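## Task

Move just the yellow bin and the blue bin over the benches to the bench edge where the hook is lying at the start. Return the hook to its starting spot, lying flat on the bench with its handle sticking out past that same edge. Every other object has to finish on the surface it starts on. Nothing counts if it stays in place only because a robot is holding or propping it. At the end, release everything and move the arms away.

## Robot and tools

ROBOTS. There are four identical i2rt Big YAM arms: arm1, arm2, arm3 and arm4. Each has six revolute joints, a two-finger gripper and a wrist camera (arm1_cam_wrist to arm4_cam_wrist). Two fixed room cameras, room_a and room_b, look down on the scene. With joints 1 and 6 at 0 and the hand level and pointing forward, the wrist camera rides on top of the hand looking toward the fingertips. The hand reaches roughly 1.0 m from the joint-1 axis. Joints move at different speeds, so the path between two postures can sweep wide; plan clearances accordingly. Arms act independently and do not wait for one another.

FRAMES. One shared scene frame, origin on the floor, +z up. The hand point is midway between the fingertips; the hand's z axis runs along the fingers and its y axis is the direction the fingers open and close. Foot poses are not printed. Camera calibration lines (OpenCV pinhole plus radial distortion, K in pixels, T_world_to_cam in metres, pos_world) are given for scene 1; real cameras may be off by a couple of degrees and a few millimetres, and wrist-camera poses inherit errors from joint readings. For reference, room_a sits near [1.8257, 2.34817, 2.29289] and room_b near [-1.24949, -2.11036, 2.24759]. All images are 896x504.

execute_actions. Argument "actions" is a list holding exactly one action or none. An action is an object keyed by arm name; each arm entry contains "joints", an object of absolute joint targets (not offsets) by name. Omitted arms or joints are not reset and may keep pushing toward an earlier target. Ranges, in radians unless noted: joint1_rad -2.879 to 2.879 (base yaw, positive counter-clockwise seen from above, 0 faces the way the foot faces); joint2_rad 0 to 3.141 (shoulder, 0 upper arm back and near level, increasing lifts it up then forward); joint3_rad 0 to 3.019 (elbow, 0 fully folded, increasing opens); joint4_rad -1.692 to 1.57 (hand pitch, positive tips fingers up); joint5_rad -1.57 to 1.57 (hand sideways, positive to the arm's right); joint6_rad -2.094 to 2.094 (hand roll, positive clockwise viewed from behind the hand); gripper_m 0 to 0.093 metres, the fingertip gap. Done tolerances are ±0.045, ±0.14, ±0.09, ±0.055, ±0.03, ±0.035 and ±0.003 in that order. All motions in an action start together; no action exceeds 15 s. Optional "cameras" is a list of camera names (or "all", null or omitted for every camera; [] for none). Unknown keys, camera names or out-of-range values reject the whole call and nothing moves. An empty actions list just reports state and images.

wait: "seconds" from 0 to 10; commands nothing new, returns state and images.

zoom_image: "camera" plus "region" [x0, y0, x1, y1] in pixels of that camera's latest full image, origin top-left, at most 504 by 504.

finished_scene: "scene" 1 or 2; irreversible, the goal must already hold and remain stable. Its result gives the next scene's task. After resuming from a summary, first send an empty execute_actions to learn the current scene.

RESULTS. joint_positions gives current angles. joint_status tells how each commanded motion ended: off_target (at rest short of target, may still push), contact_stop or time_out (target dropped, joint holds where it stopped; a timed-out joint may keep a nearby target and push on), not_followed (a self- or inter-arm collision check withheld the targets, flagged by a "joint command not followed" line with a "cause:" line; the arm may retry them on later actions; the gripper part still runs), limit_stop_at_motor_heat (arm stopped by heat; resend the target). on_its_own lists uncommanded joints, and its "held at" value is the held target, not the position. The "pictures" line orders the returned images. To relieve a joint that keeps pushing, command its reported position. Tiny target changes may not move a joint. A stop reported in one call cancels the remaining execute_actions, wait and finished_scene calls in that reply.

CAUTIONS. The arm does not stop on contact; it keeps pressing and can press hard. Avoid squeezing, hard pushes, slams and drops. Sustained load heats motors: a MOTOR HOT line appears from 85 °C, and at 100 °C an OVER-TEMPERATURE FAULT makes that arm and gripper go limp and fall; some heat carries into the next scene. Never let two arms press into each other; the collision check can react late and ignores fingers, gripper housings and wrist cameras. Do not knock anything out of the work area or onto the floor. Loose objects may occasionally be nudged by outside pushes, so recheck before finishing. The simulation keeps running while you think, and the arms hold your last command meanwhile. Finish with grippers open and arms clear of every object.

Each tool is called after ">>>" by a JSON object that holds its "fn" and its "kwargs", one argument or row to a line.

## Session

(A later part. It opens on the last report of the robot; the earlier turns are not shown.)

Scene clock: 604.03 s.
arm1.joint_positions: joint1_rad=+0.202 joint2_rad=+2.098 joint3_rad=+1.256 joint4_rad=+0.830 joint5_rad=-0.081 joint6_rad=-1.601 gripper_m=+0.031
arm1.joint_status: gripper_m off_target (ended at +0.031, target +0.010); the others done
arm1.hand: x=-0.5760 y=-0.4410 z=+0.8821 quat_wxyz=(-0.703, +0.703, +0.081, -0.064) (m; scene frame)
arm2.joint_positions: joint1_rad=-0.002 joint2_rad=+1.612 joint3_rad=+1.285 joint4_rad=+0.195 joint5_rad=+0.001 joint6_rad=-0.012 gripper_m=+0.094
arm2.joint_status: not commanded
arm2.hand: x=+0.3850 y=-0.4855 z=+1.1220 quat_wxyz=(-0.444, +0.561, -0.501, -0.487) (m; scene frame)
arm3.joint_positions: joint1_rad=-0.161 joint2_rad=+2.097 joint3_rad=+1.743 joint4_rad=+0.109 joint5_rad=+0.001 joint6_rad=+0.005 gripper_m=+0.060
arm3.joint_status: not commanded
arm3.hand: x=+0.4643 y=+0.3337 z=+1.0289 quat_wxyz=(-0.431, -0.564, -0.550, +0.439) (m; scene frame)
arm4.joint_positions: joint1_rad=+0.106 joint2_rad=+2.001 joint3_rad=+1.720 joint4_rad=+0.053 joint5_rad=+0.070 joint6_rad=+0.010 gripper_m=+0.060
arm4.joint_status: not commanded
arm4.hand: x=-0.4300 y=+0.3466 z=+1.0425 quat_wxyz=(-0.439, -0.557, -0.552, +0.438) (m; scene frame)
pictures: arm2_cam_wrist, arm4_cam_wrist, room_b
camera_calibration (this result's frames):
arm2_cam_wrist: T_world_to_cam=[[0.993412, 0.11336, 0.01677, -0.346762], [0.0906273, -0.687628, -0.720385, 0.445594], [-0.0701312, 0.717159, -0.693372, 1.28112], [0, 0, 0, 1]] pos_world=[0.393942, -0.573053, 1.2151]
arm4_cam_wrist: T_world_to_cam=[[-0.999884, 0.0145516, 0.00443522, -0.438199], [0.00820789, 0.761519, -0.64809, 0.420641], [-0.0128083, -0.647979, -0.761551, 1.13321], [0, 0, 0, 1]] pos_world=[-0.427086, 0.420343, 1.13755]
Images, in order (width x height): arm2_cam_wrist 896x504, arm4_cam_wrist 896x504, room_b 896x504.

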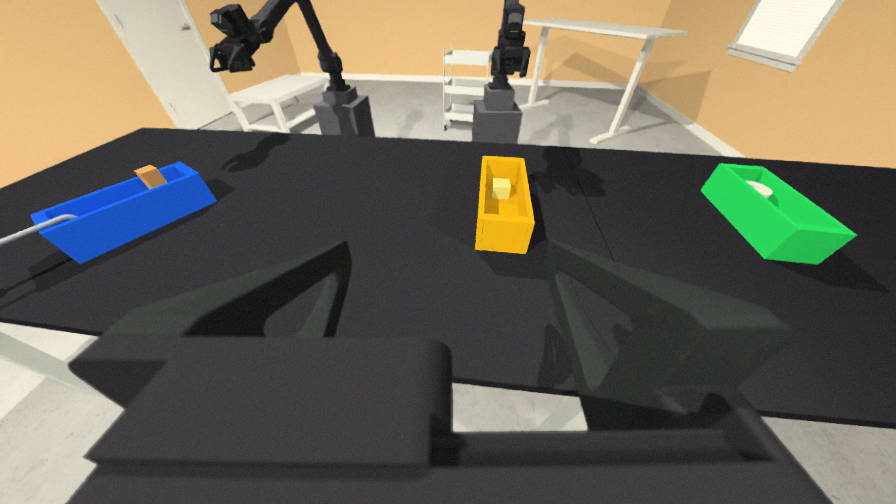

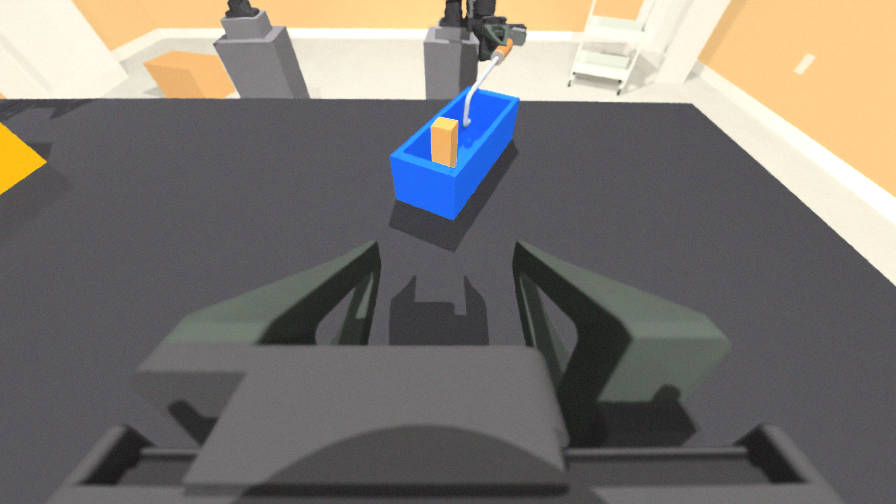

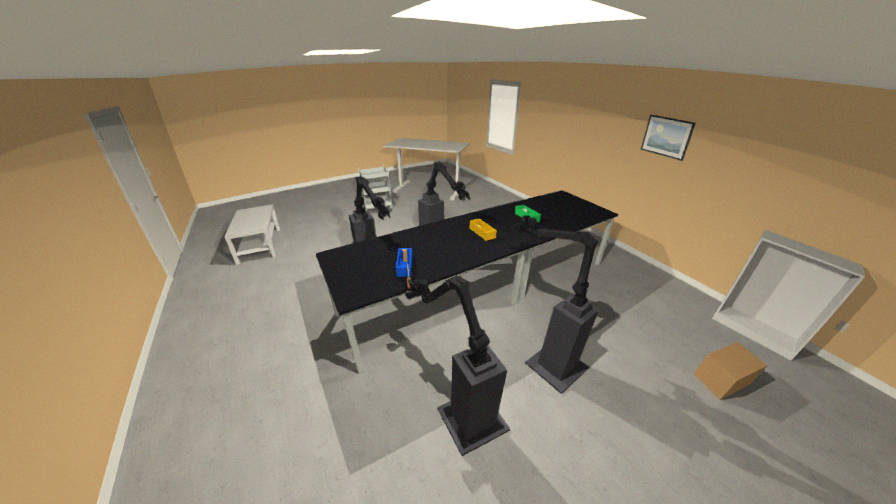

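>>> {"fn": "execute_actions", "kwargs": {
  "actions": [
    {"arm1":{"joints":{"joint2_rad":1.947,"joint3_rad":0.988,"joint4_rad":0.985,"joint5_rad":-0.03,"gripper_m":0.01}}}
  ],
  "cameras": ["arm4_cam_wrist","arm2_cam_wrist","room_b"]
}}

>>> {"fn": "zoom_image", "kwargs": {
  "camera": "room_b",
  "region": [330, 220, 490, 330]
}}

Scene clock: 619.00 s.
arm1.joint_positions: joint1_rad=+0.202 joint2_rad=+1.967 joint3_rad=+0.995 joint4_rad=+0.958 joint5_rad=-0.031 joint6_rad=-1.596 gripper_m=+0.031
arm1.joint_status: gripper_m off_target (ended at +0.031, target +0.010); the others done
arm1.hand: x=-0.5574 y=-0.5183 z=+0.8803 quat_wxyz=(-0.704, +0.706, +0.062, -0.049) (m; scene frame)
arm2.joint_positions: joint1_rad=-0.002 joint2_rad=+1.612 joint3_rad=+1.285 joint4_rad=+0.195 joint5_rad=+0.001 joint6_rad=-0.012 gripper_m=+0.094
arm2.joint_status: not commanded
arm2.hand: x=+0.3850 y=-0.4855 z=+1.1220 quat_wxyz=(-0.444, +0.561, -0.501, -0.487) (m; scene frame)
arm3.joint_positions: joint1_rad=-0.161 joint2_rad=+2.097 joint3_rad=+1.743 joint4_rad=+0.109 joint5_rad=+0.001 joint6_rad=+0.005 gripper_m=+0.060
arm3.joint_status: not commanded
arm3.hand: x=+0.4643 y=+0.3337 z=+1.0289 quat_wxyz=(-0.431, -0.564, -0.550, +0.439) (m; scene frame)
arm4.joint_positions: joint1_rad=+0.106 joint2_rad=+2.001 joint3_rad=+1.720 joint4_rad=+0.053 joint5_rad=+0.070 joint6_rad=+0.010 gripper_m=+0.060
arm4.joint_status: not commanded
arm4.hand: x=-0.4300 y=+0.3466 z=+1.0425 quat_wxyz=(-0.439, -0.557, -0.552, +0.438) (m; scene frame)
pictures: arm2_cam_wrist, arm4_cam_wrist, room_b
camera_calibration (this result's frames):
arm2_cam_wrist: T_world_to_cam=[[0.993412, 0.11336, 0.01677, -0.346762], [0.0906273, -0.687628, -0.720385, 0.445594], [-0.0701312, 0.717159, -0.693372, 1.28112], [0, 0, 0, 1]] pos_world=[0.393942, -0.573053, 1.2151]
arm4_cam_wrist: T_world_to_cam=[[-0.999884, 0.0145516, 0.00443522, -0.438199], [0.00820789, 0.761519, -0.64809, 0.420641], [-0.0128083, -0.647979, -0.761551, 1.13321], [0, 0, 0, 1]] pos_world=[-0.427086, 0.420343, 1.13755]
Images, in order (width x height): arm2_cam_wrist 896x504, arm4_cam_wrist 896x504, room_b 896x504.

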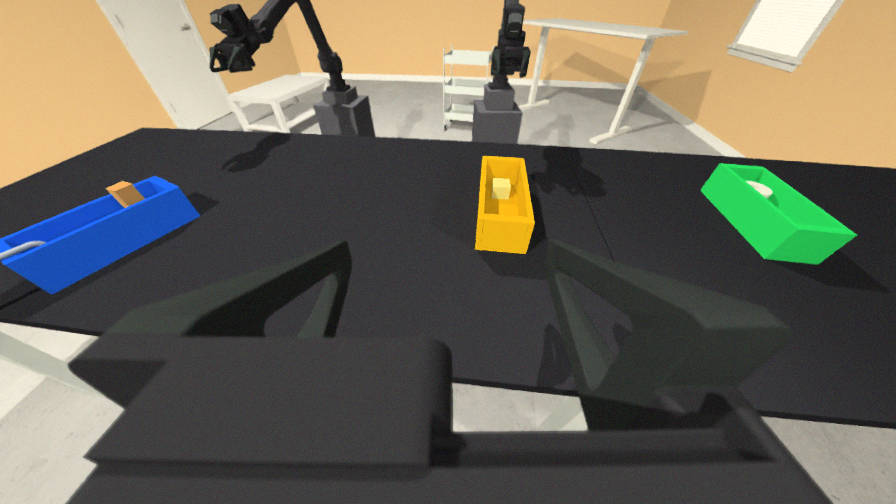

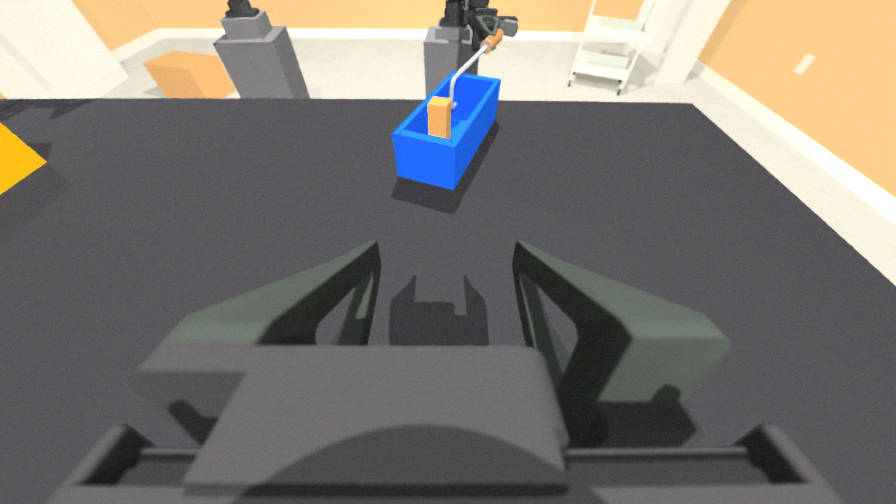

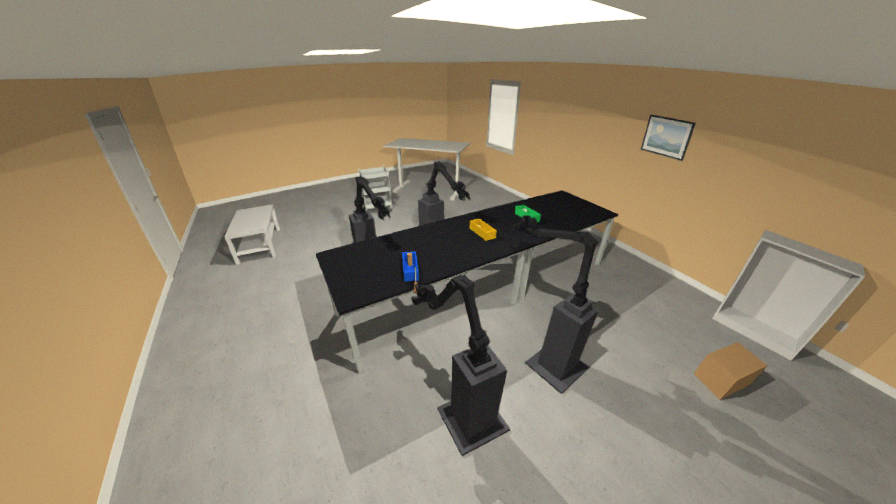

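Region (330, 220, 490, 330) of room_b's 896x504 image, scaled by 3.150, with more detail than that image has; it fills the top 346 rows of this view, and the rest is white.

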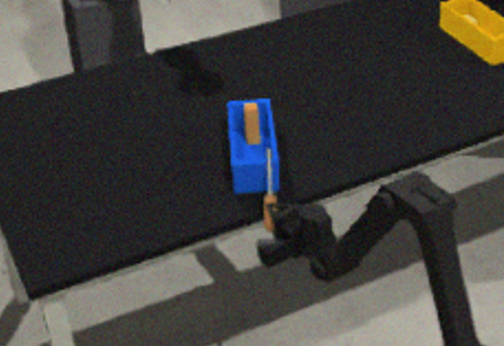

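>>> {"fn": "zoom_image", "kwargs": {
  "camera": "arm4_cam_wrist",
  "region": [370, 10, 560, 210]
}}

>>> {"fn": "zoom_image", "kwargs": {
  "camera": "arm2_cam_wrist",
  "region": [0, 160, 260, 360]
}}

Region (370, 10, 560, 210) of arm4_cam_wrist's 896x504 image, scaled by 2.520, with more detail than that image has; it fills the left 479 columns of this view, and the rest is white.

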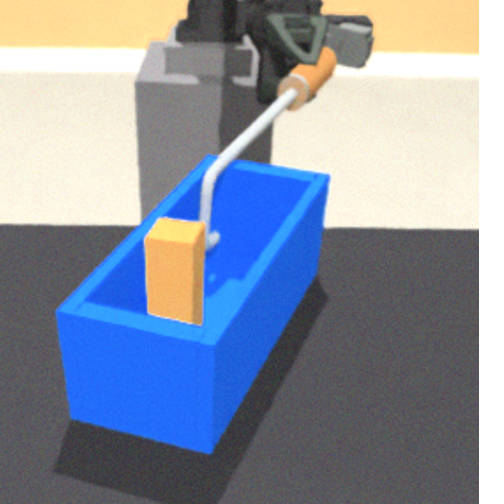

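Region (0, 160, 260, 360) of arm2_cam_wrist's 896x504 image, scaled by 1.938, with more detail than that image has; it fills the top 388 rows of this view, and the rest is white.

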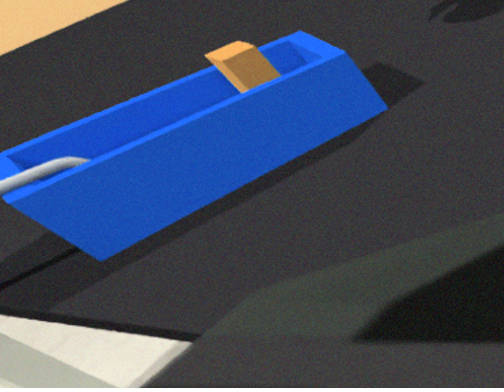

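>>> {"fn": "execute_actions", "kwargs": {
  "actions": [
    {"arm1":{"joints":{"joint1_rad":0.27,"gripper_m":0.01}}}
  ],
  "cameras": ["arm4_cam_wrist"]
}}

>>> {"fn": "zoom_image", "kwargs": {
  "camera": "arm4_cam_wrist",
  "region": [370, 10, 560, 210]
}}

Scene clock: 638.10 s.
arm1.joint_positions: joint1_rad=+0.270 joint2_rad=+1.967 joint3_rad=+0.994 joint4_rad=+0.958 joint5_rad=-0.028 joint6_rad=-1.597 gripper_m=+0.031
arm1.joint_status: gripper_m off_target (ended at +0.031, target +0.010); the others done
arm1.hand: x=-0.6030 y=-0.5261 z=+0.8803 quat_wxyz=(-0.702, +0.704, +0.085, -0.071) (m; scene frame)
arm2.joint_positions: joint1_rad=-0.002 joint2_rad=+1.612 joint3_rad=+1.285 joint4_rad=+0.195 joint5_rad=+0.001 joint6_rad=-0.012 gripper_m=+0.094
arm2.joint_status: not commanded
arm2.hand: x=+0.3850 y=-0.4855 z=+1.1220 quat_wxyz=(-0.444, +0.561, -0.501, -0.487) (m; scene frame)
arm3.joint_positions: joint1_rad=-0.161 joint2_rad=+2.097 joint3_rad=+1.743 joint4_rad=+0.109 joint5_rad=+0.001 joint6_rad=+0.005 gripper_m=+0.060
arm3.joint_status: not commanded
arm3.hand: x=+0.4643 y=+0.3337 z=+1.0289 quat_wxyz=(-0.431, -0.564, -0.550, +0.439) (m; scene frame)
arm4.joint_positions: joint1_rad=+0.106 joint2_rad=+2.001 joint3_rad=+1.720 joint4_rad=+0.053 joint5_rad=+0.070 joint6_rad=+0.010 gripper_m=+0.060
arm4.joint_status: not commanded
arm4.hand: x=-0.4300 y=+0.3466 z=+1.0425 quat_wxyz=(-0.439, -0.557, -0.552, +0.438) (m; scene frame)
pictures: arm4_cam_wrist
camera_calibration (this result's frames):
arm4_cam_wrist: T_world_to_cam=[[-0.999884, 0.0145516, 0.00443522, -0.438199], [0.00820789, 0.761519, -0.64809, 0.420641], [-0.0128083, -0.647979, -0.761551, 1.13321], [0, 0, 0, 1]] pos_world=[-0.427086, 0.420343, 1.13755]
Images, in order (width x height): arm4_cam_wrist 896x504.

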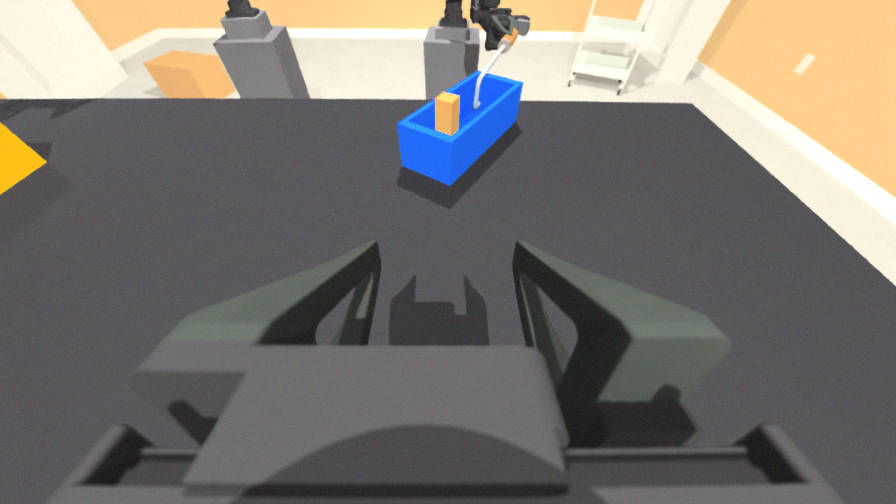

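Region (370, 10, 560, 210) of arm4_cam_wrist's 896x504 image, scaled by 2.520, with more detail than that image has; it fills the left 479 columns of this view, and the rest is white.

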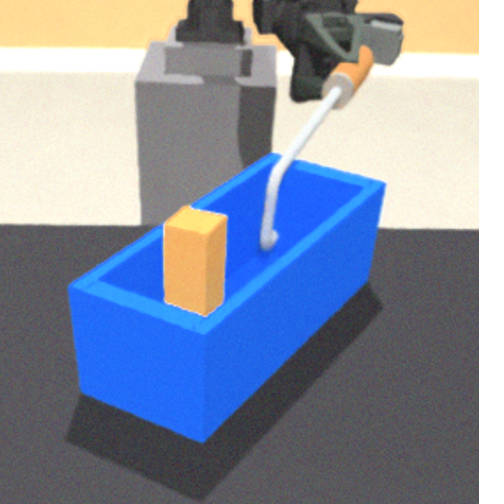

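>>> {"fn": "execute_actions", "kwargs": {
  "actions": [
    {"arm1":{"joints":{"joint1_rad":0.11,"joint2_rad":1.885,"joint3_rad":0.875,"joint4_rad":1.045,"gripper_m":0.01}}}
  ],
  "cameras": ["arm4_cam_wrist","arm2_cam_wrist"]
}}

>>> {"fn": "zoom_image", "kwargs": {
  "camera": "arm4_cam_wrist",
  "region": [370, 10, 560, 210]
}}

Scene clock: 644.80 s.
arm1.joint_positions: joint1_rad=+0.096 joint2_rad=+1.907 joint3_rad=+0.879 joint4_rad=+1.013 joint5_rad=-0.025 joint6_rad=-1.596 gripper_m=+0.031
arm1.joint_status: gripper_m off_target (ended at +0.031, target +0.010); the others done
arm1.hand: x=-0.4826 y=-0.5502 z=+0.8796 quat_wxyz=(-0.705, +0.709, +0.022, -0.009) (m; scene frame)
arm2.joint_positions: joint1_rad=-0.002 joint2_rad=+1.612 joint3_rad=+1.285 joint4_rad=+0.195 joint5_rad=+0.001 joint6_rad=-0.012 gripper_m=+0.094
arm2.joint_status: not commanded
arm2.hand: x=+0.3850 y=-0.4855 z=+1.1220 quat_wxyz=(-0.444, +0.561, -0.501, -0.487) (m; scene frame)
arm3.joint_positions: joint1_rad=-0.161 joint2_rad=+2.097 joint3_rad=+1.743 joint4_rad=+0.109 joint5_rad=+0.001 joint6_rad=+0.005 gripper_m=+0.060
arm3.joint_status: not commanded
arm3.hand: x=+0.4643 y=+0.3337 z=+1.0289 quat_wxyz=(-0.431, -0.564, -0.550, +0.439) (m; scene frame)
arm4.joint_positions: joint1_rad=+0.106 joint2_rad=+2.001 joint3_rad=+1.720 joint4_rad=+0.053 joint5_rad=+0.070 joint6_rad=+0.010 gripper_m=+0.060
arm4.joint_status: not commanded
arm4.hand: x=-0.4300 y=+0.3466 z=+1.0425 quat_wxyz=(-0.439, -0.557, -0.552, +0.438) (m; scene frame)
pictures: arm2_cam_wrist, arm4_cam_wrist
camera_calibration (this result's frames):
arm2_cam_wrist: T_world_to_cam=[[0.993412, 0.11336, 0.01677, -0.346762], [0.0906273, -0.687628, -0.720385, 0.445594], [-0.0701312, 0.717159, -0.693372, 1.28112], [0, 0, 0, 1]] pos_world=[0.393942, -0.573053, 1.2151]
arm4_cam_wrist: T_world_to_cam=[[-0.999884, 0.0145516, 0.00443522, -0.438199], [0.00820789, 0.761519, -0.64809, 0.420641], [-0.0128083, -0.647979, -0.761551, 1.13321], [0, 0, 0, 1]] pos_world=[-0.427086, 0.420343, 1.13755]
Images, in order (width x height): arm2_cam_wrist 896x504, arm4_cam_wrist 896x504.

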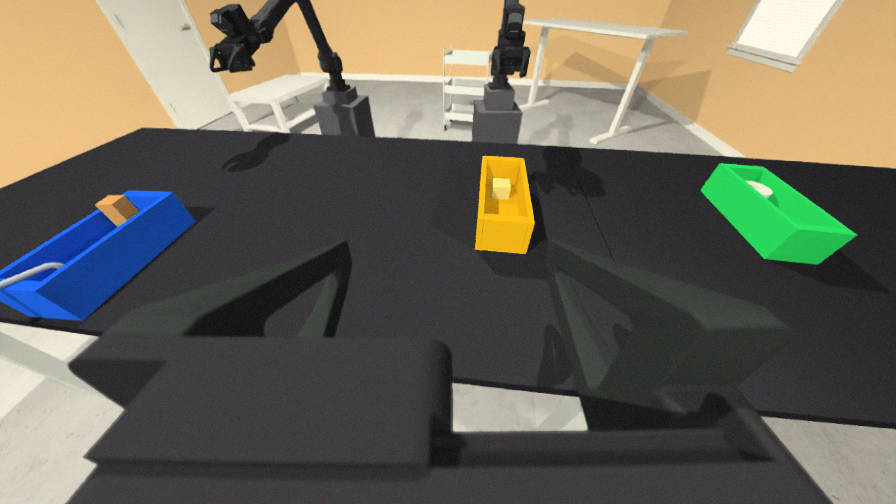

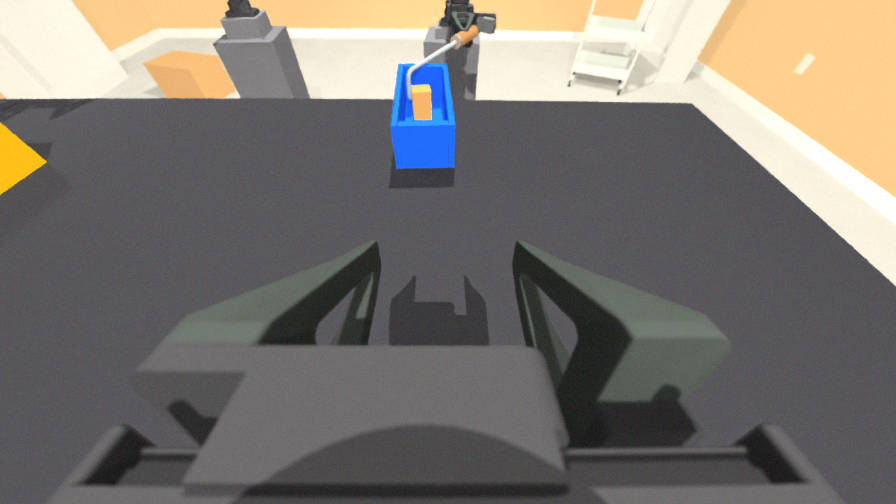

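Region (370, 10, 560, 210) of arm4_cam_wrist's 896x504 image, scaled by 2.520, with more detail than that image has; it fills the left 479 columns of this view, and the rest is white.

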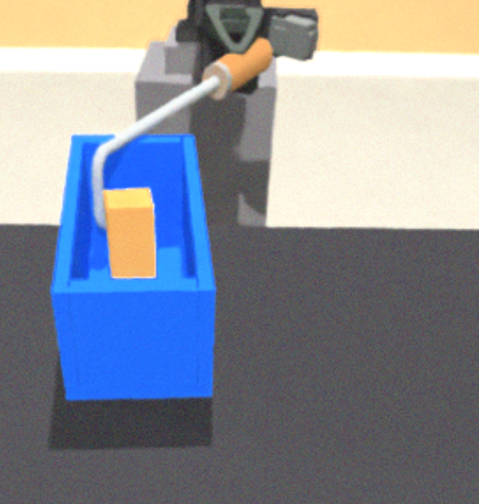

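>>> {"fn": "execute_actions", "kwargs": {
  "actions": [
    {"arm1":{"joints":{"joint3_rad":1.2,"gripper_m":0.01}}}
  ],
  "cameras": ["arm4_cam_wrist","arm2_cam_wrist","room_b"]
}}

Scene clock: 651.00 s.
arm1.joint_positions: joint1_rad=+0.100 joint2_rad=+1.903 joint3_rad=+1.159 joint4_rad=+1.013 joint5_rad=-0.027 joint6_rad=-1.583 gripper_m=+0.031
arm1.joint_status: gripper_m off_target (ended at +0.031, target +0.010); the others done
arm1.hand: x=-0.4862 y=-0.4778 z=+1.0190 quat_wxyz=(-0.798, +0.602, +0.019, -0.015) (m; scene frame)
arm2.joint_positions: joint1_rad=-0.002 joint2_rad=+1.612 joint3_rad=+1.285 joint4_rad=+0.195 joint5_rad=+0.001 joint6_rad=-0.012 gripper_m=+0.094
arm2.joint_status: not commanded
arm2.hand: x=+0.3850 y=-0.4855 z=+1.1220 quat_wxyz=(-0.444, +0.561, -0.501, -0.487) (m; scene frame)
arm3.joint_positions: joint1_rad=-0.161 joint2_rad=+2.097 joint3_rad=+1.743 joint4_rad=+0.109 joint5_rad=+0.001 joint6_rad=+0.005 gripper_m=+0.060
arm3.joint_status: not commanded
arm3.hand: x=+0.4643 y=+0.3337 z=+1.0289 quat_wxyz=(-0.431, -0.564, -0.550, +0.439) (m; scene frame)
arm4.joint_positions: joint1_rad=+0.106 joint2_rad=+2.001 joint3_rad=+1.720 joint4_rad=+0.053 joint5_rad=+0.070 joint6_rad=+0.010 gripper_m=+0.060
arm4.joint_status: not commanded
arm4.hand: x=-0.4300 y=+0.3466 z=+1.0425 quat_wxyz=(-0.439, -0.557, -0.552, +0.438) (m; scene frame)
pictures: arm2_cam_wrist, arm4_cam_wrist, room_b
camera_calibration (this result's frames):
arm2_cam_wrist: T_world_to_cam=[[0.993412, 0.11336, 0.01677, -0.346762], [0.0906273, -0.687628, -0.720385, 0.445594], [-0.0701312, 0.717159, -0.693372, 1.28112], [0, 0, 0, 1]] pos_world=[0.393942, -0.573053, 1.2151]
arm4_cam_wrist: T_world_to_cam=[[-0.999884, 0.0145516, 0.00443522, -0.438199], [0.00820789, 0.761519, -0.64809, 0.420641], [-0.0128083, -0.647979, -0.761551, 1.13321], [0, 0, 0, 1]] pos_world=[-0.427086, 0.420343, 1.13755]
Images, in order (width x height): arm2_cam_wrist 896x504, arm4_cam_wrist 896x504, room_b 896x504.

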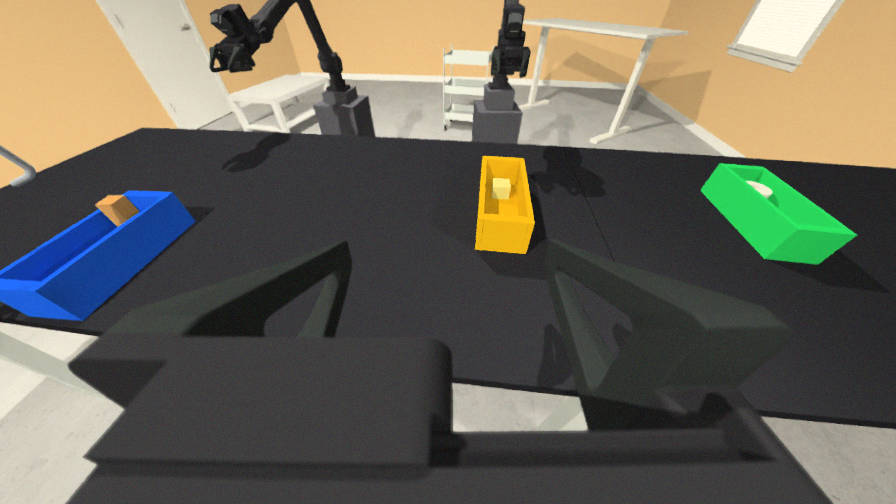

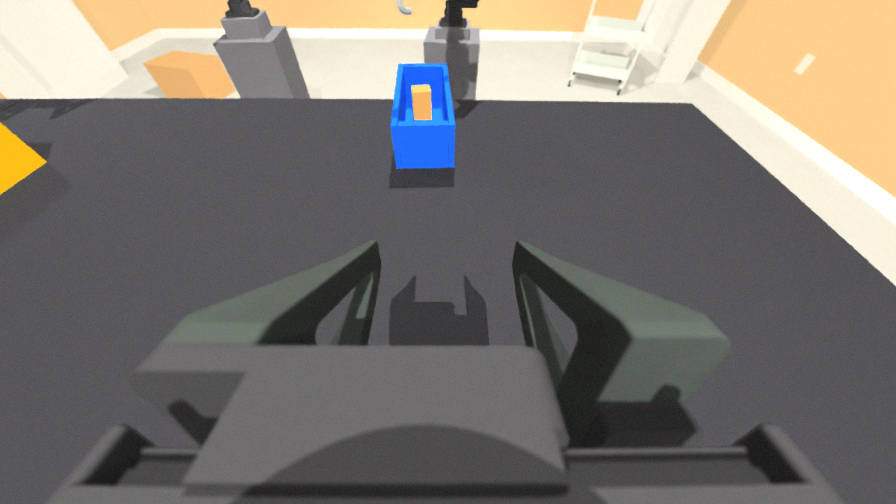

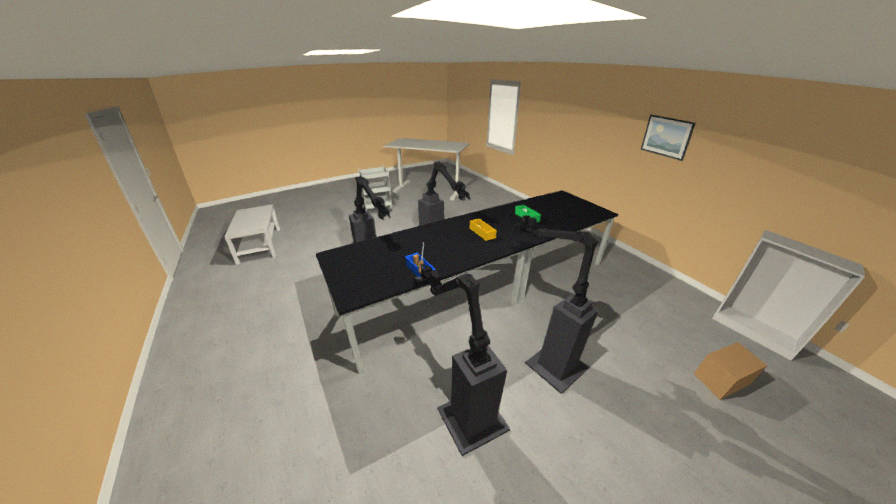

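>>> {"fn": "execute_actions", "kwargs": {
  "actions": [
    {"arm1":{"joints":{"joint1_rad":-0.5,"joint3_rad":2.3,"joint4_rad":0.6,"joint6_rad":0.0,"gripper_m":0.01}},"arm2":{"joints":{"joint1_rad":-0.25,"joint5_rad":0.543,"gripper_m":0.09}},"arm4":{"joints":{"joint2_rad":1.2,"joint3_rad":1.0,"joint4_rad":-0.3}}}
  ],
  "cameras": ["arm1_cam_wrist","room_b","room_a"]
}}

Scene clock: 685.70 s.
arm1.joint_positions: joint1_rad=-0.496 joint2_rad=+1.890 joint3_rad=+2.248 joint4_rad=+0.587 joint5_rad=-0.033 joint6_rad=-0.010 gripper_m=+0.031
arm1.joint_status: gripper_m off_target (ended at +0.031, target +0.010); the others done
arm1.hand: x=-0.0823 y=-0.6125 z=+1.5435 quat_wxyz=(-0.835, +0.157, -0.263, -0.458) (m; scene frame)
arm2.joint_positions: joint1_rad=-0.249 joint2_rad=+1.612 joint3_rad=+1.285 joint4_rad=+0.195 joint5_rad=+0.539 joint6_rad=-0.011 gripper_m=+0.090
arm2.joint_status: all done
arm2.hand: x=+0.6437 y=-0.5260 z=+1.1246 quat_wxyz=(-0.612, +0.345, -0.662, -0.261) (m; scene frame)
arm3.joint_positions: joint1_rad=-0.161 joint2_rad=+2.097 joint3_rad=+1.743 joint4_rad=+0.109 joint5_rad=+0.001 joint6_rad=+0.005 gripper_m=+0.060
arm3.joint_status: not commanded
arm3.hand: x=+0.4643 y=+0.3337 z=+1.0289 quat_wxyz=(-0.431, -0.564, -0.550, +0.439) (m; scene frame)
arm4.joint_positions: joint1_rad=+0.106 joint2_rad=+1.190 joint3_rad=+1.009 joint4_rad=-0.291 joint5_rad=+0.070 joint6_rad=+0.010 gripper_m=+0.060
arm4.joint_status: all done
arm4.hand: x=-0.4506 y=+0.6549 z=+1.0855 quat_wxyz=(-0.364, -0.602, -0.606, +0.372) (m; scene frame)
pictures: arm1_cam_wrist, room_a, room_b
camera_calibration (this result's frames):
arm1_cam_wrist: T_world_to_cam=[[0.847742, -0.529201, 0.0357698, -0.3122], [0.198017, 0.253205, -0.94693, 1.63855], [0.492059, 0.809836, 0.319443, 0.169764], [0, 0, 0, 1]] pos_world=[-0.14333, -0.717585, 1.50853]
Images, in order (width x height): arm1_cam_wrist 896x504, room_a 896x504, room_b 896x504.

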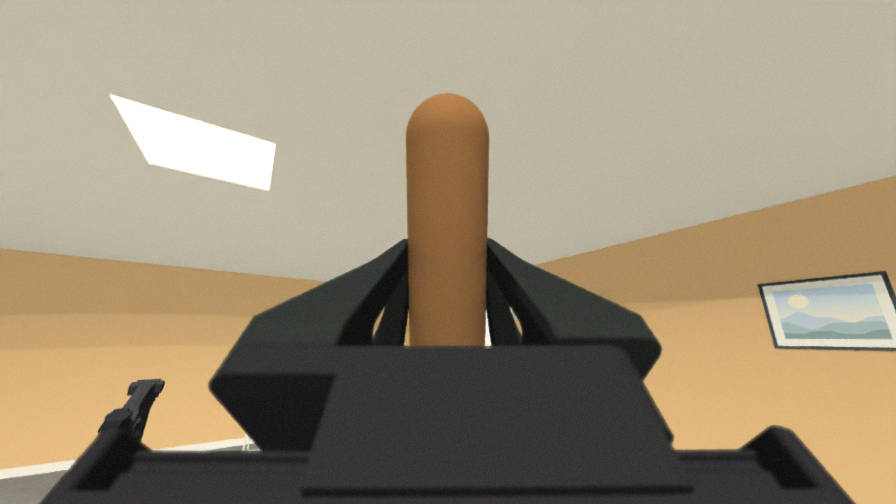

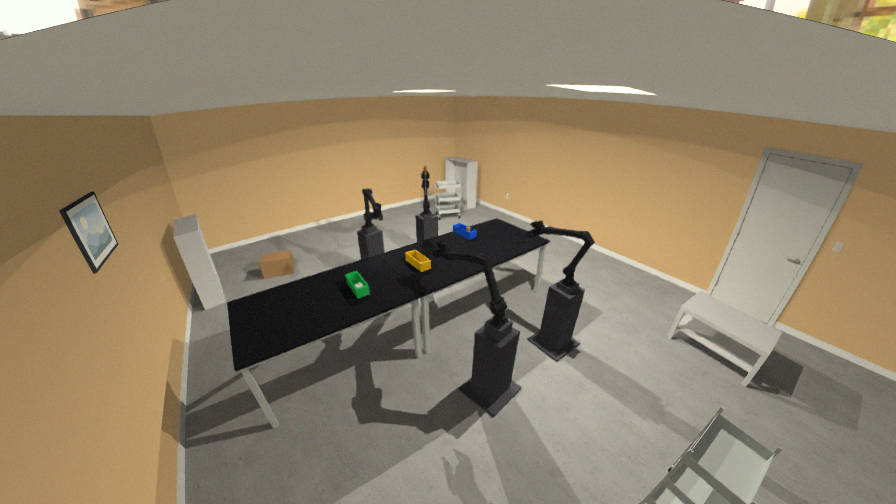

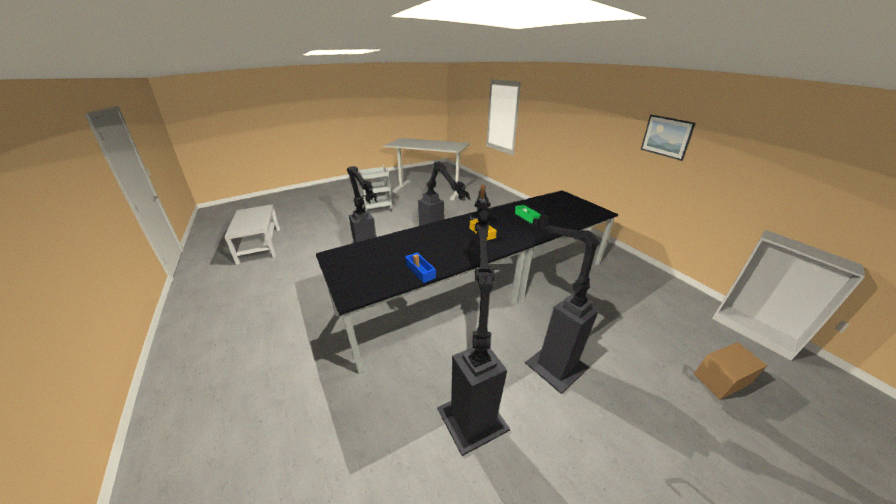

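>>> {"fn": "zoom_image", "kwargs": {
  "camera": "room_a",
  "region": [370, 150, 500, 260]
}}

>>> {"fn": "zoom_image", "kwargs": {
  "camera": "room_b",
  "region": [420, 170, 560, 300]
}}

Region (370, 150, 500, 260) of room_a's 896x504 image, scaled by 3.877, with more detail than that image has; it fills the top 426 rows of this view, and the rest is white.

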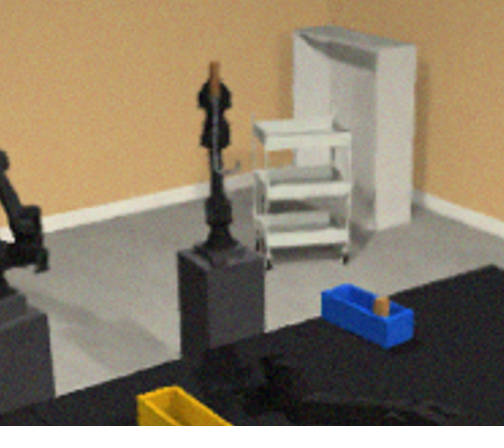

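Region (420, 170, 560, 300) of room_b's 896x504 image, scaled by 3.600, with more detail than that image has; it fills the top 468 rows of this view, and the rest is white.

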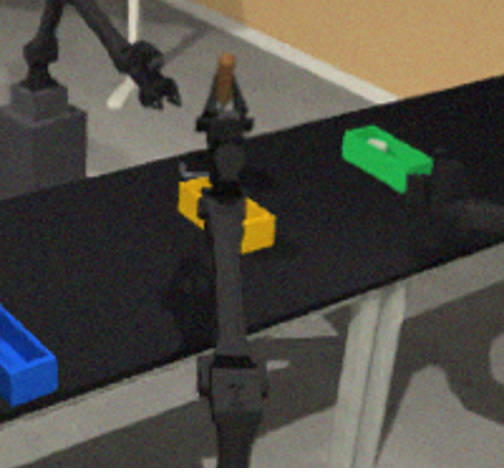

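>>> {"fn": "execute_actions", "kwargs": {
  "actions": [
    {"arm1":{"joints":{"joint1_rad":-0.68,"joint3_rad":2.08,"joint4_rad":-1.69,"gripper_m":0.01}}}
  ],
  "cameras": ["arm1_cam_wrist","room_b","room_a"]
}}

>>> {"fn": "zoom_image", "kwargs": {
  "camera": "room_a",
  "region": [350, 150, 500, 270]
}}

>>> {"fn": "zoom_image", "kwargs": {
  "camera": "room_b",
  "region": [420, 190, 600, 340]
}}

Scene clock: 727.90 s.
arm1.joint_positions: joint1_rad=-0.676 joint2_rad=+1.908 joint3_rad=+2.063 joint4_rad=-1.665 joint5_rad=-0.028 joint6_rad=-0.004 gripper_m=+0.031
arm1.joint_status: gripper_m off_target (ended at +0.031, target +0.010); the others done
joint sent to its limit — the command would take arm1.joint4_rad past its lower limit, so that joint was sent only as far as its limit.
arm1.hand: x=-0.0555 y=-0.7619 z=+1.0189 quat_wxyz=(-0.020, +0.400, -0.916, -0.030) (m; scene frame)
arm2.joint_positions: joint1_rad=-0.249 joint2_rad=+1.612 joint3_rad=+1.285 joint4_rad=+0.195 joint5_rad=+0.539 joint6_rad=-0.011 gripper_m=+0.090
arm2.joint_status: not commanded
arm2.hand: x=+0.6437 y=-0.5260 z=+1.1246 quat_wxyz=(-0.612, +0.345, -0.662, -0.261) (m; scene frame)
arm3.joint_positions: joint1_rad=-0.161 joint2_rad=+2.097 joint3_rad=+1.743 joint4_rad=+0.109 joint5_rad=+0.001 joint6_rad=+0.005 gripper_m=+0.060
arm3.joint_status: not commanded
arm3.hand: x=+0.4643 y=+0.3337 z=+1.0289 quat_wxyz=(-0.431, -0.564, -0.550, +0.439) (m; scene frame)
arm4.joint_positions: joint1_rad=+0.106 joint2_rad=+1.190 joint3_rad=+1.009 joint4_rad=-0.291 joint5_rad=+0.070 joint6_rad=+0.010 gripper_m=+0.060
arm4.joint_status: not commanded
arm4.hand: x=-0.4506 y=+0.6549 z=+1.0855 quat_wxyz=(-0.364, -0.602, -0.606, +0.372) (m; scene frame)
pictures: arm1_cam_wrist, room_a, room_b
camera_calibration (this result's frames):
arm1_cam_wrist: T_world_to_cam=[[0.737467, -0.673363, -0.0522031, -0.421541], [-0.55046, -0.644047, 0.531223, -1.05698], [-0.391327, -0.363023, -0.845622, 0.689615], [0, 0, 0, 1]] pos_world=[-0.001087, -0.714247, 1.12264]
Images, in order (width x height): arm1_cam_wrist 896x504, room_a 896x504, room_b 896x504.

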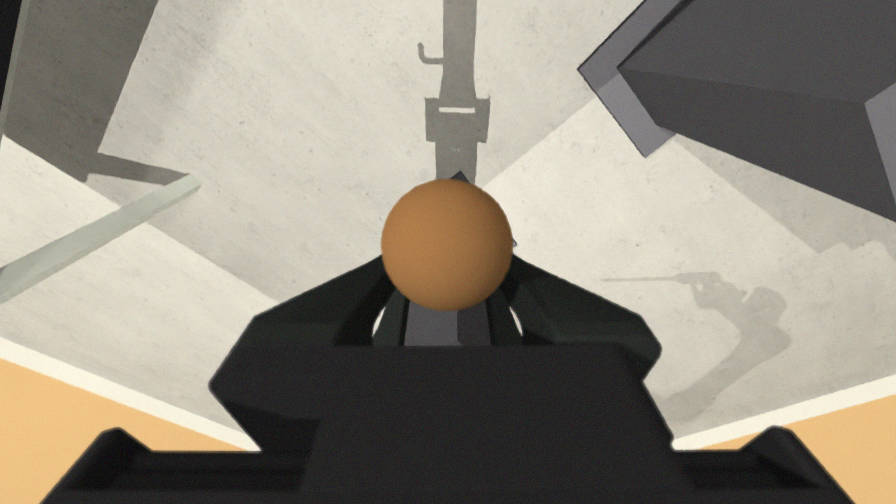

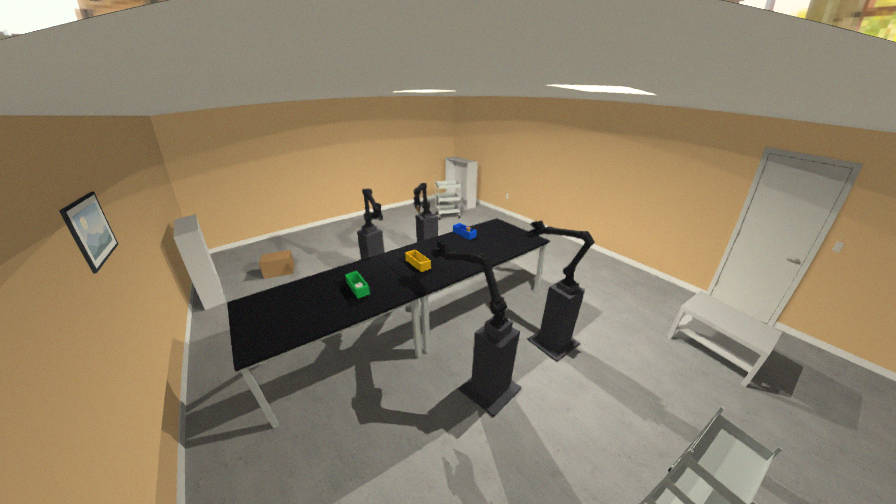

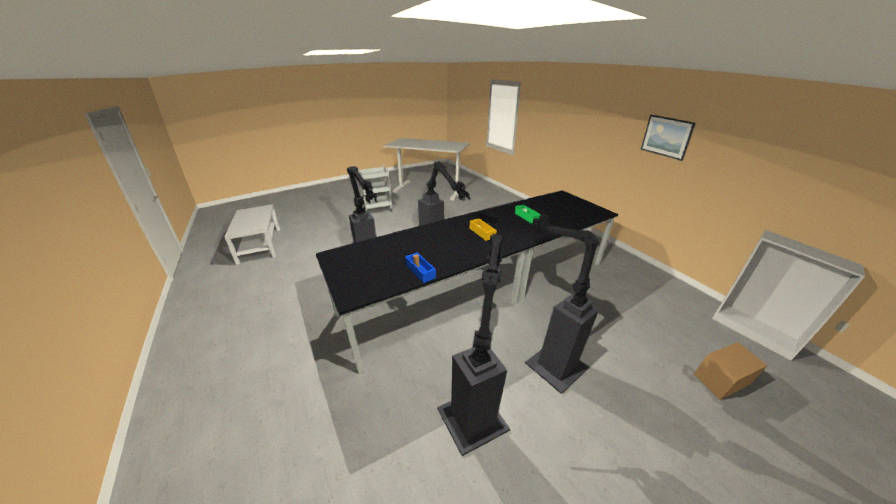

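Region (350, 150, 500, 270) of room_a's 896x504 image, scaled by 3.360, with more detail than that image has; it fills the top 403 rows of this view, and the rest is white.

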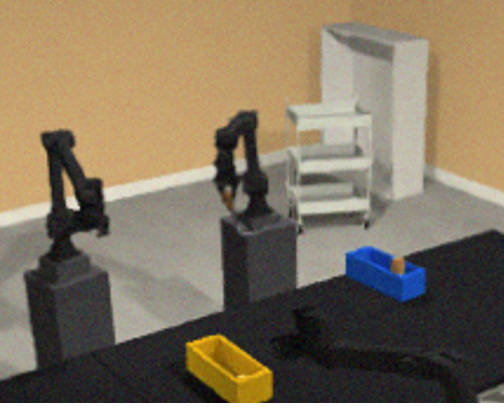

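Region (420, 190, 600, 340) of room_b's 896x504 image, scaled by 2.800, with more detail than that image has.

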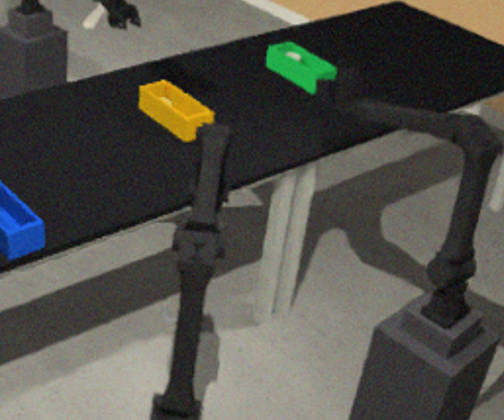

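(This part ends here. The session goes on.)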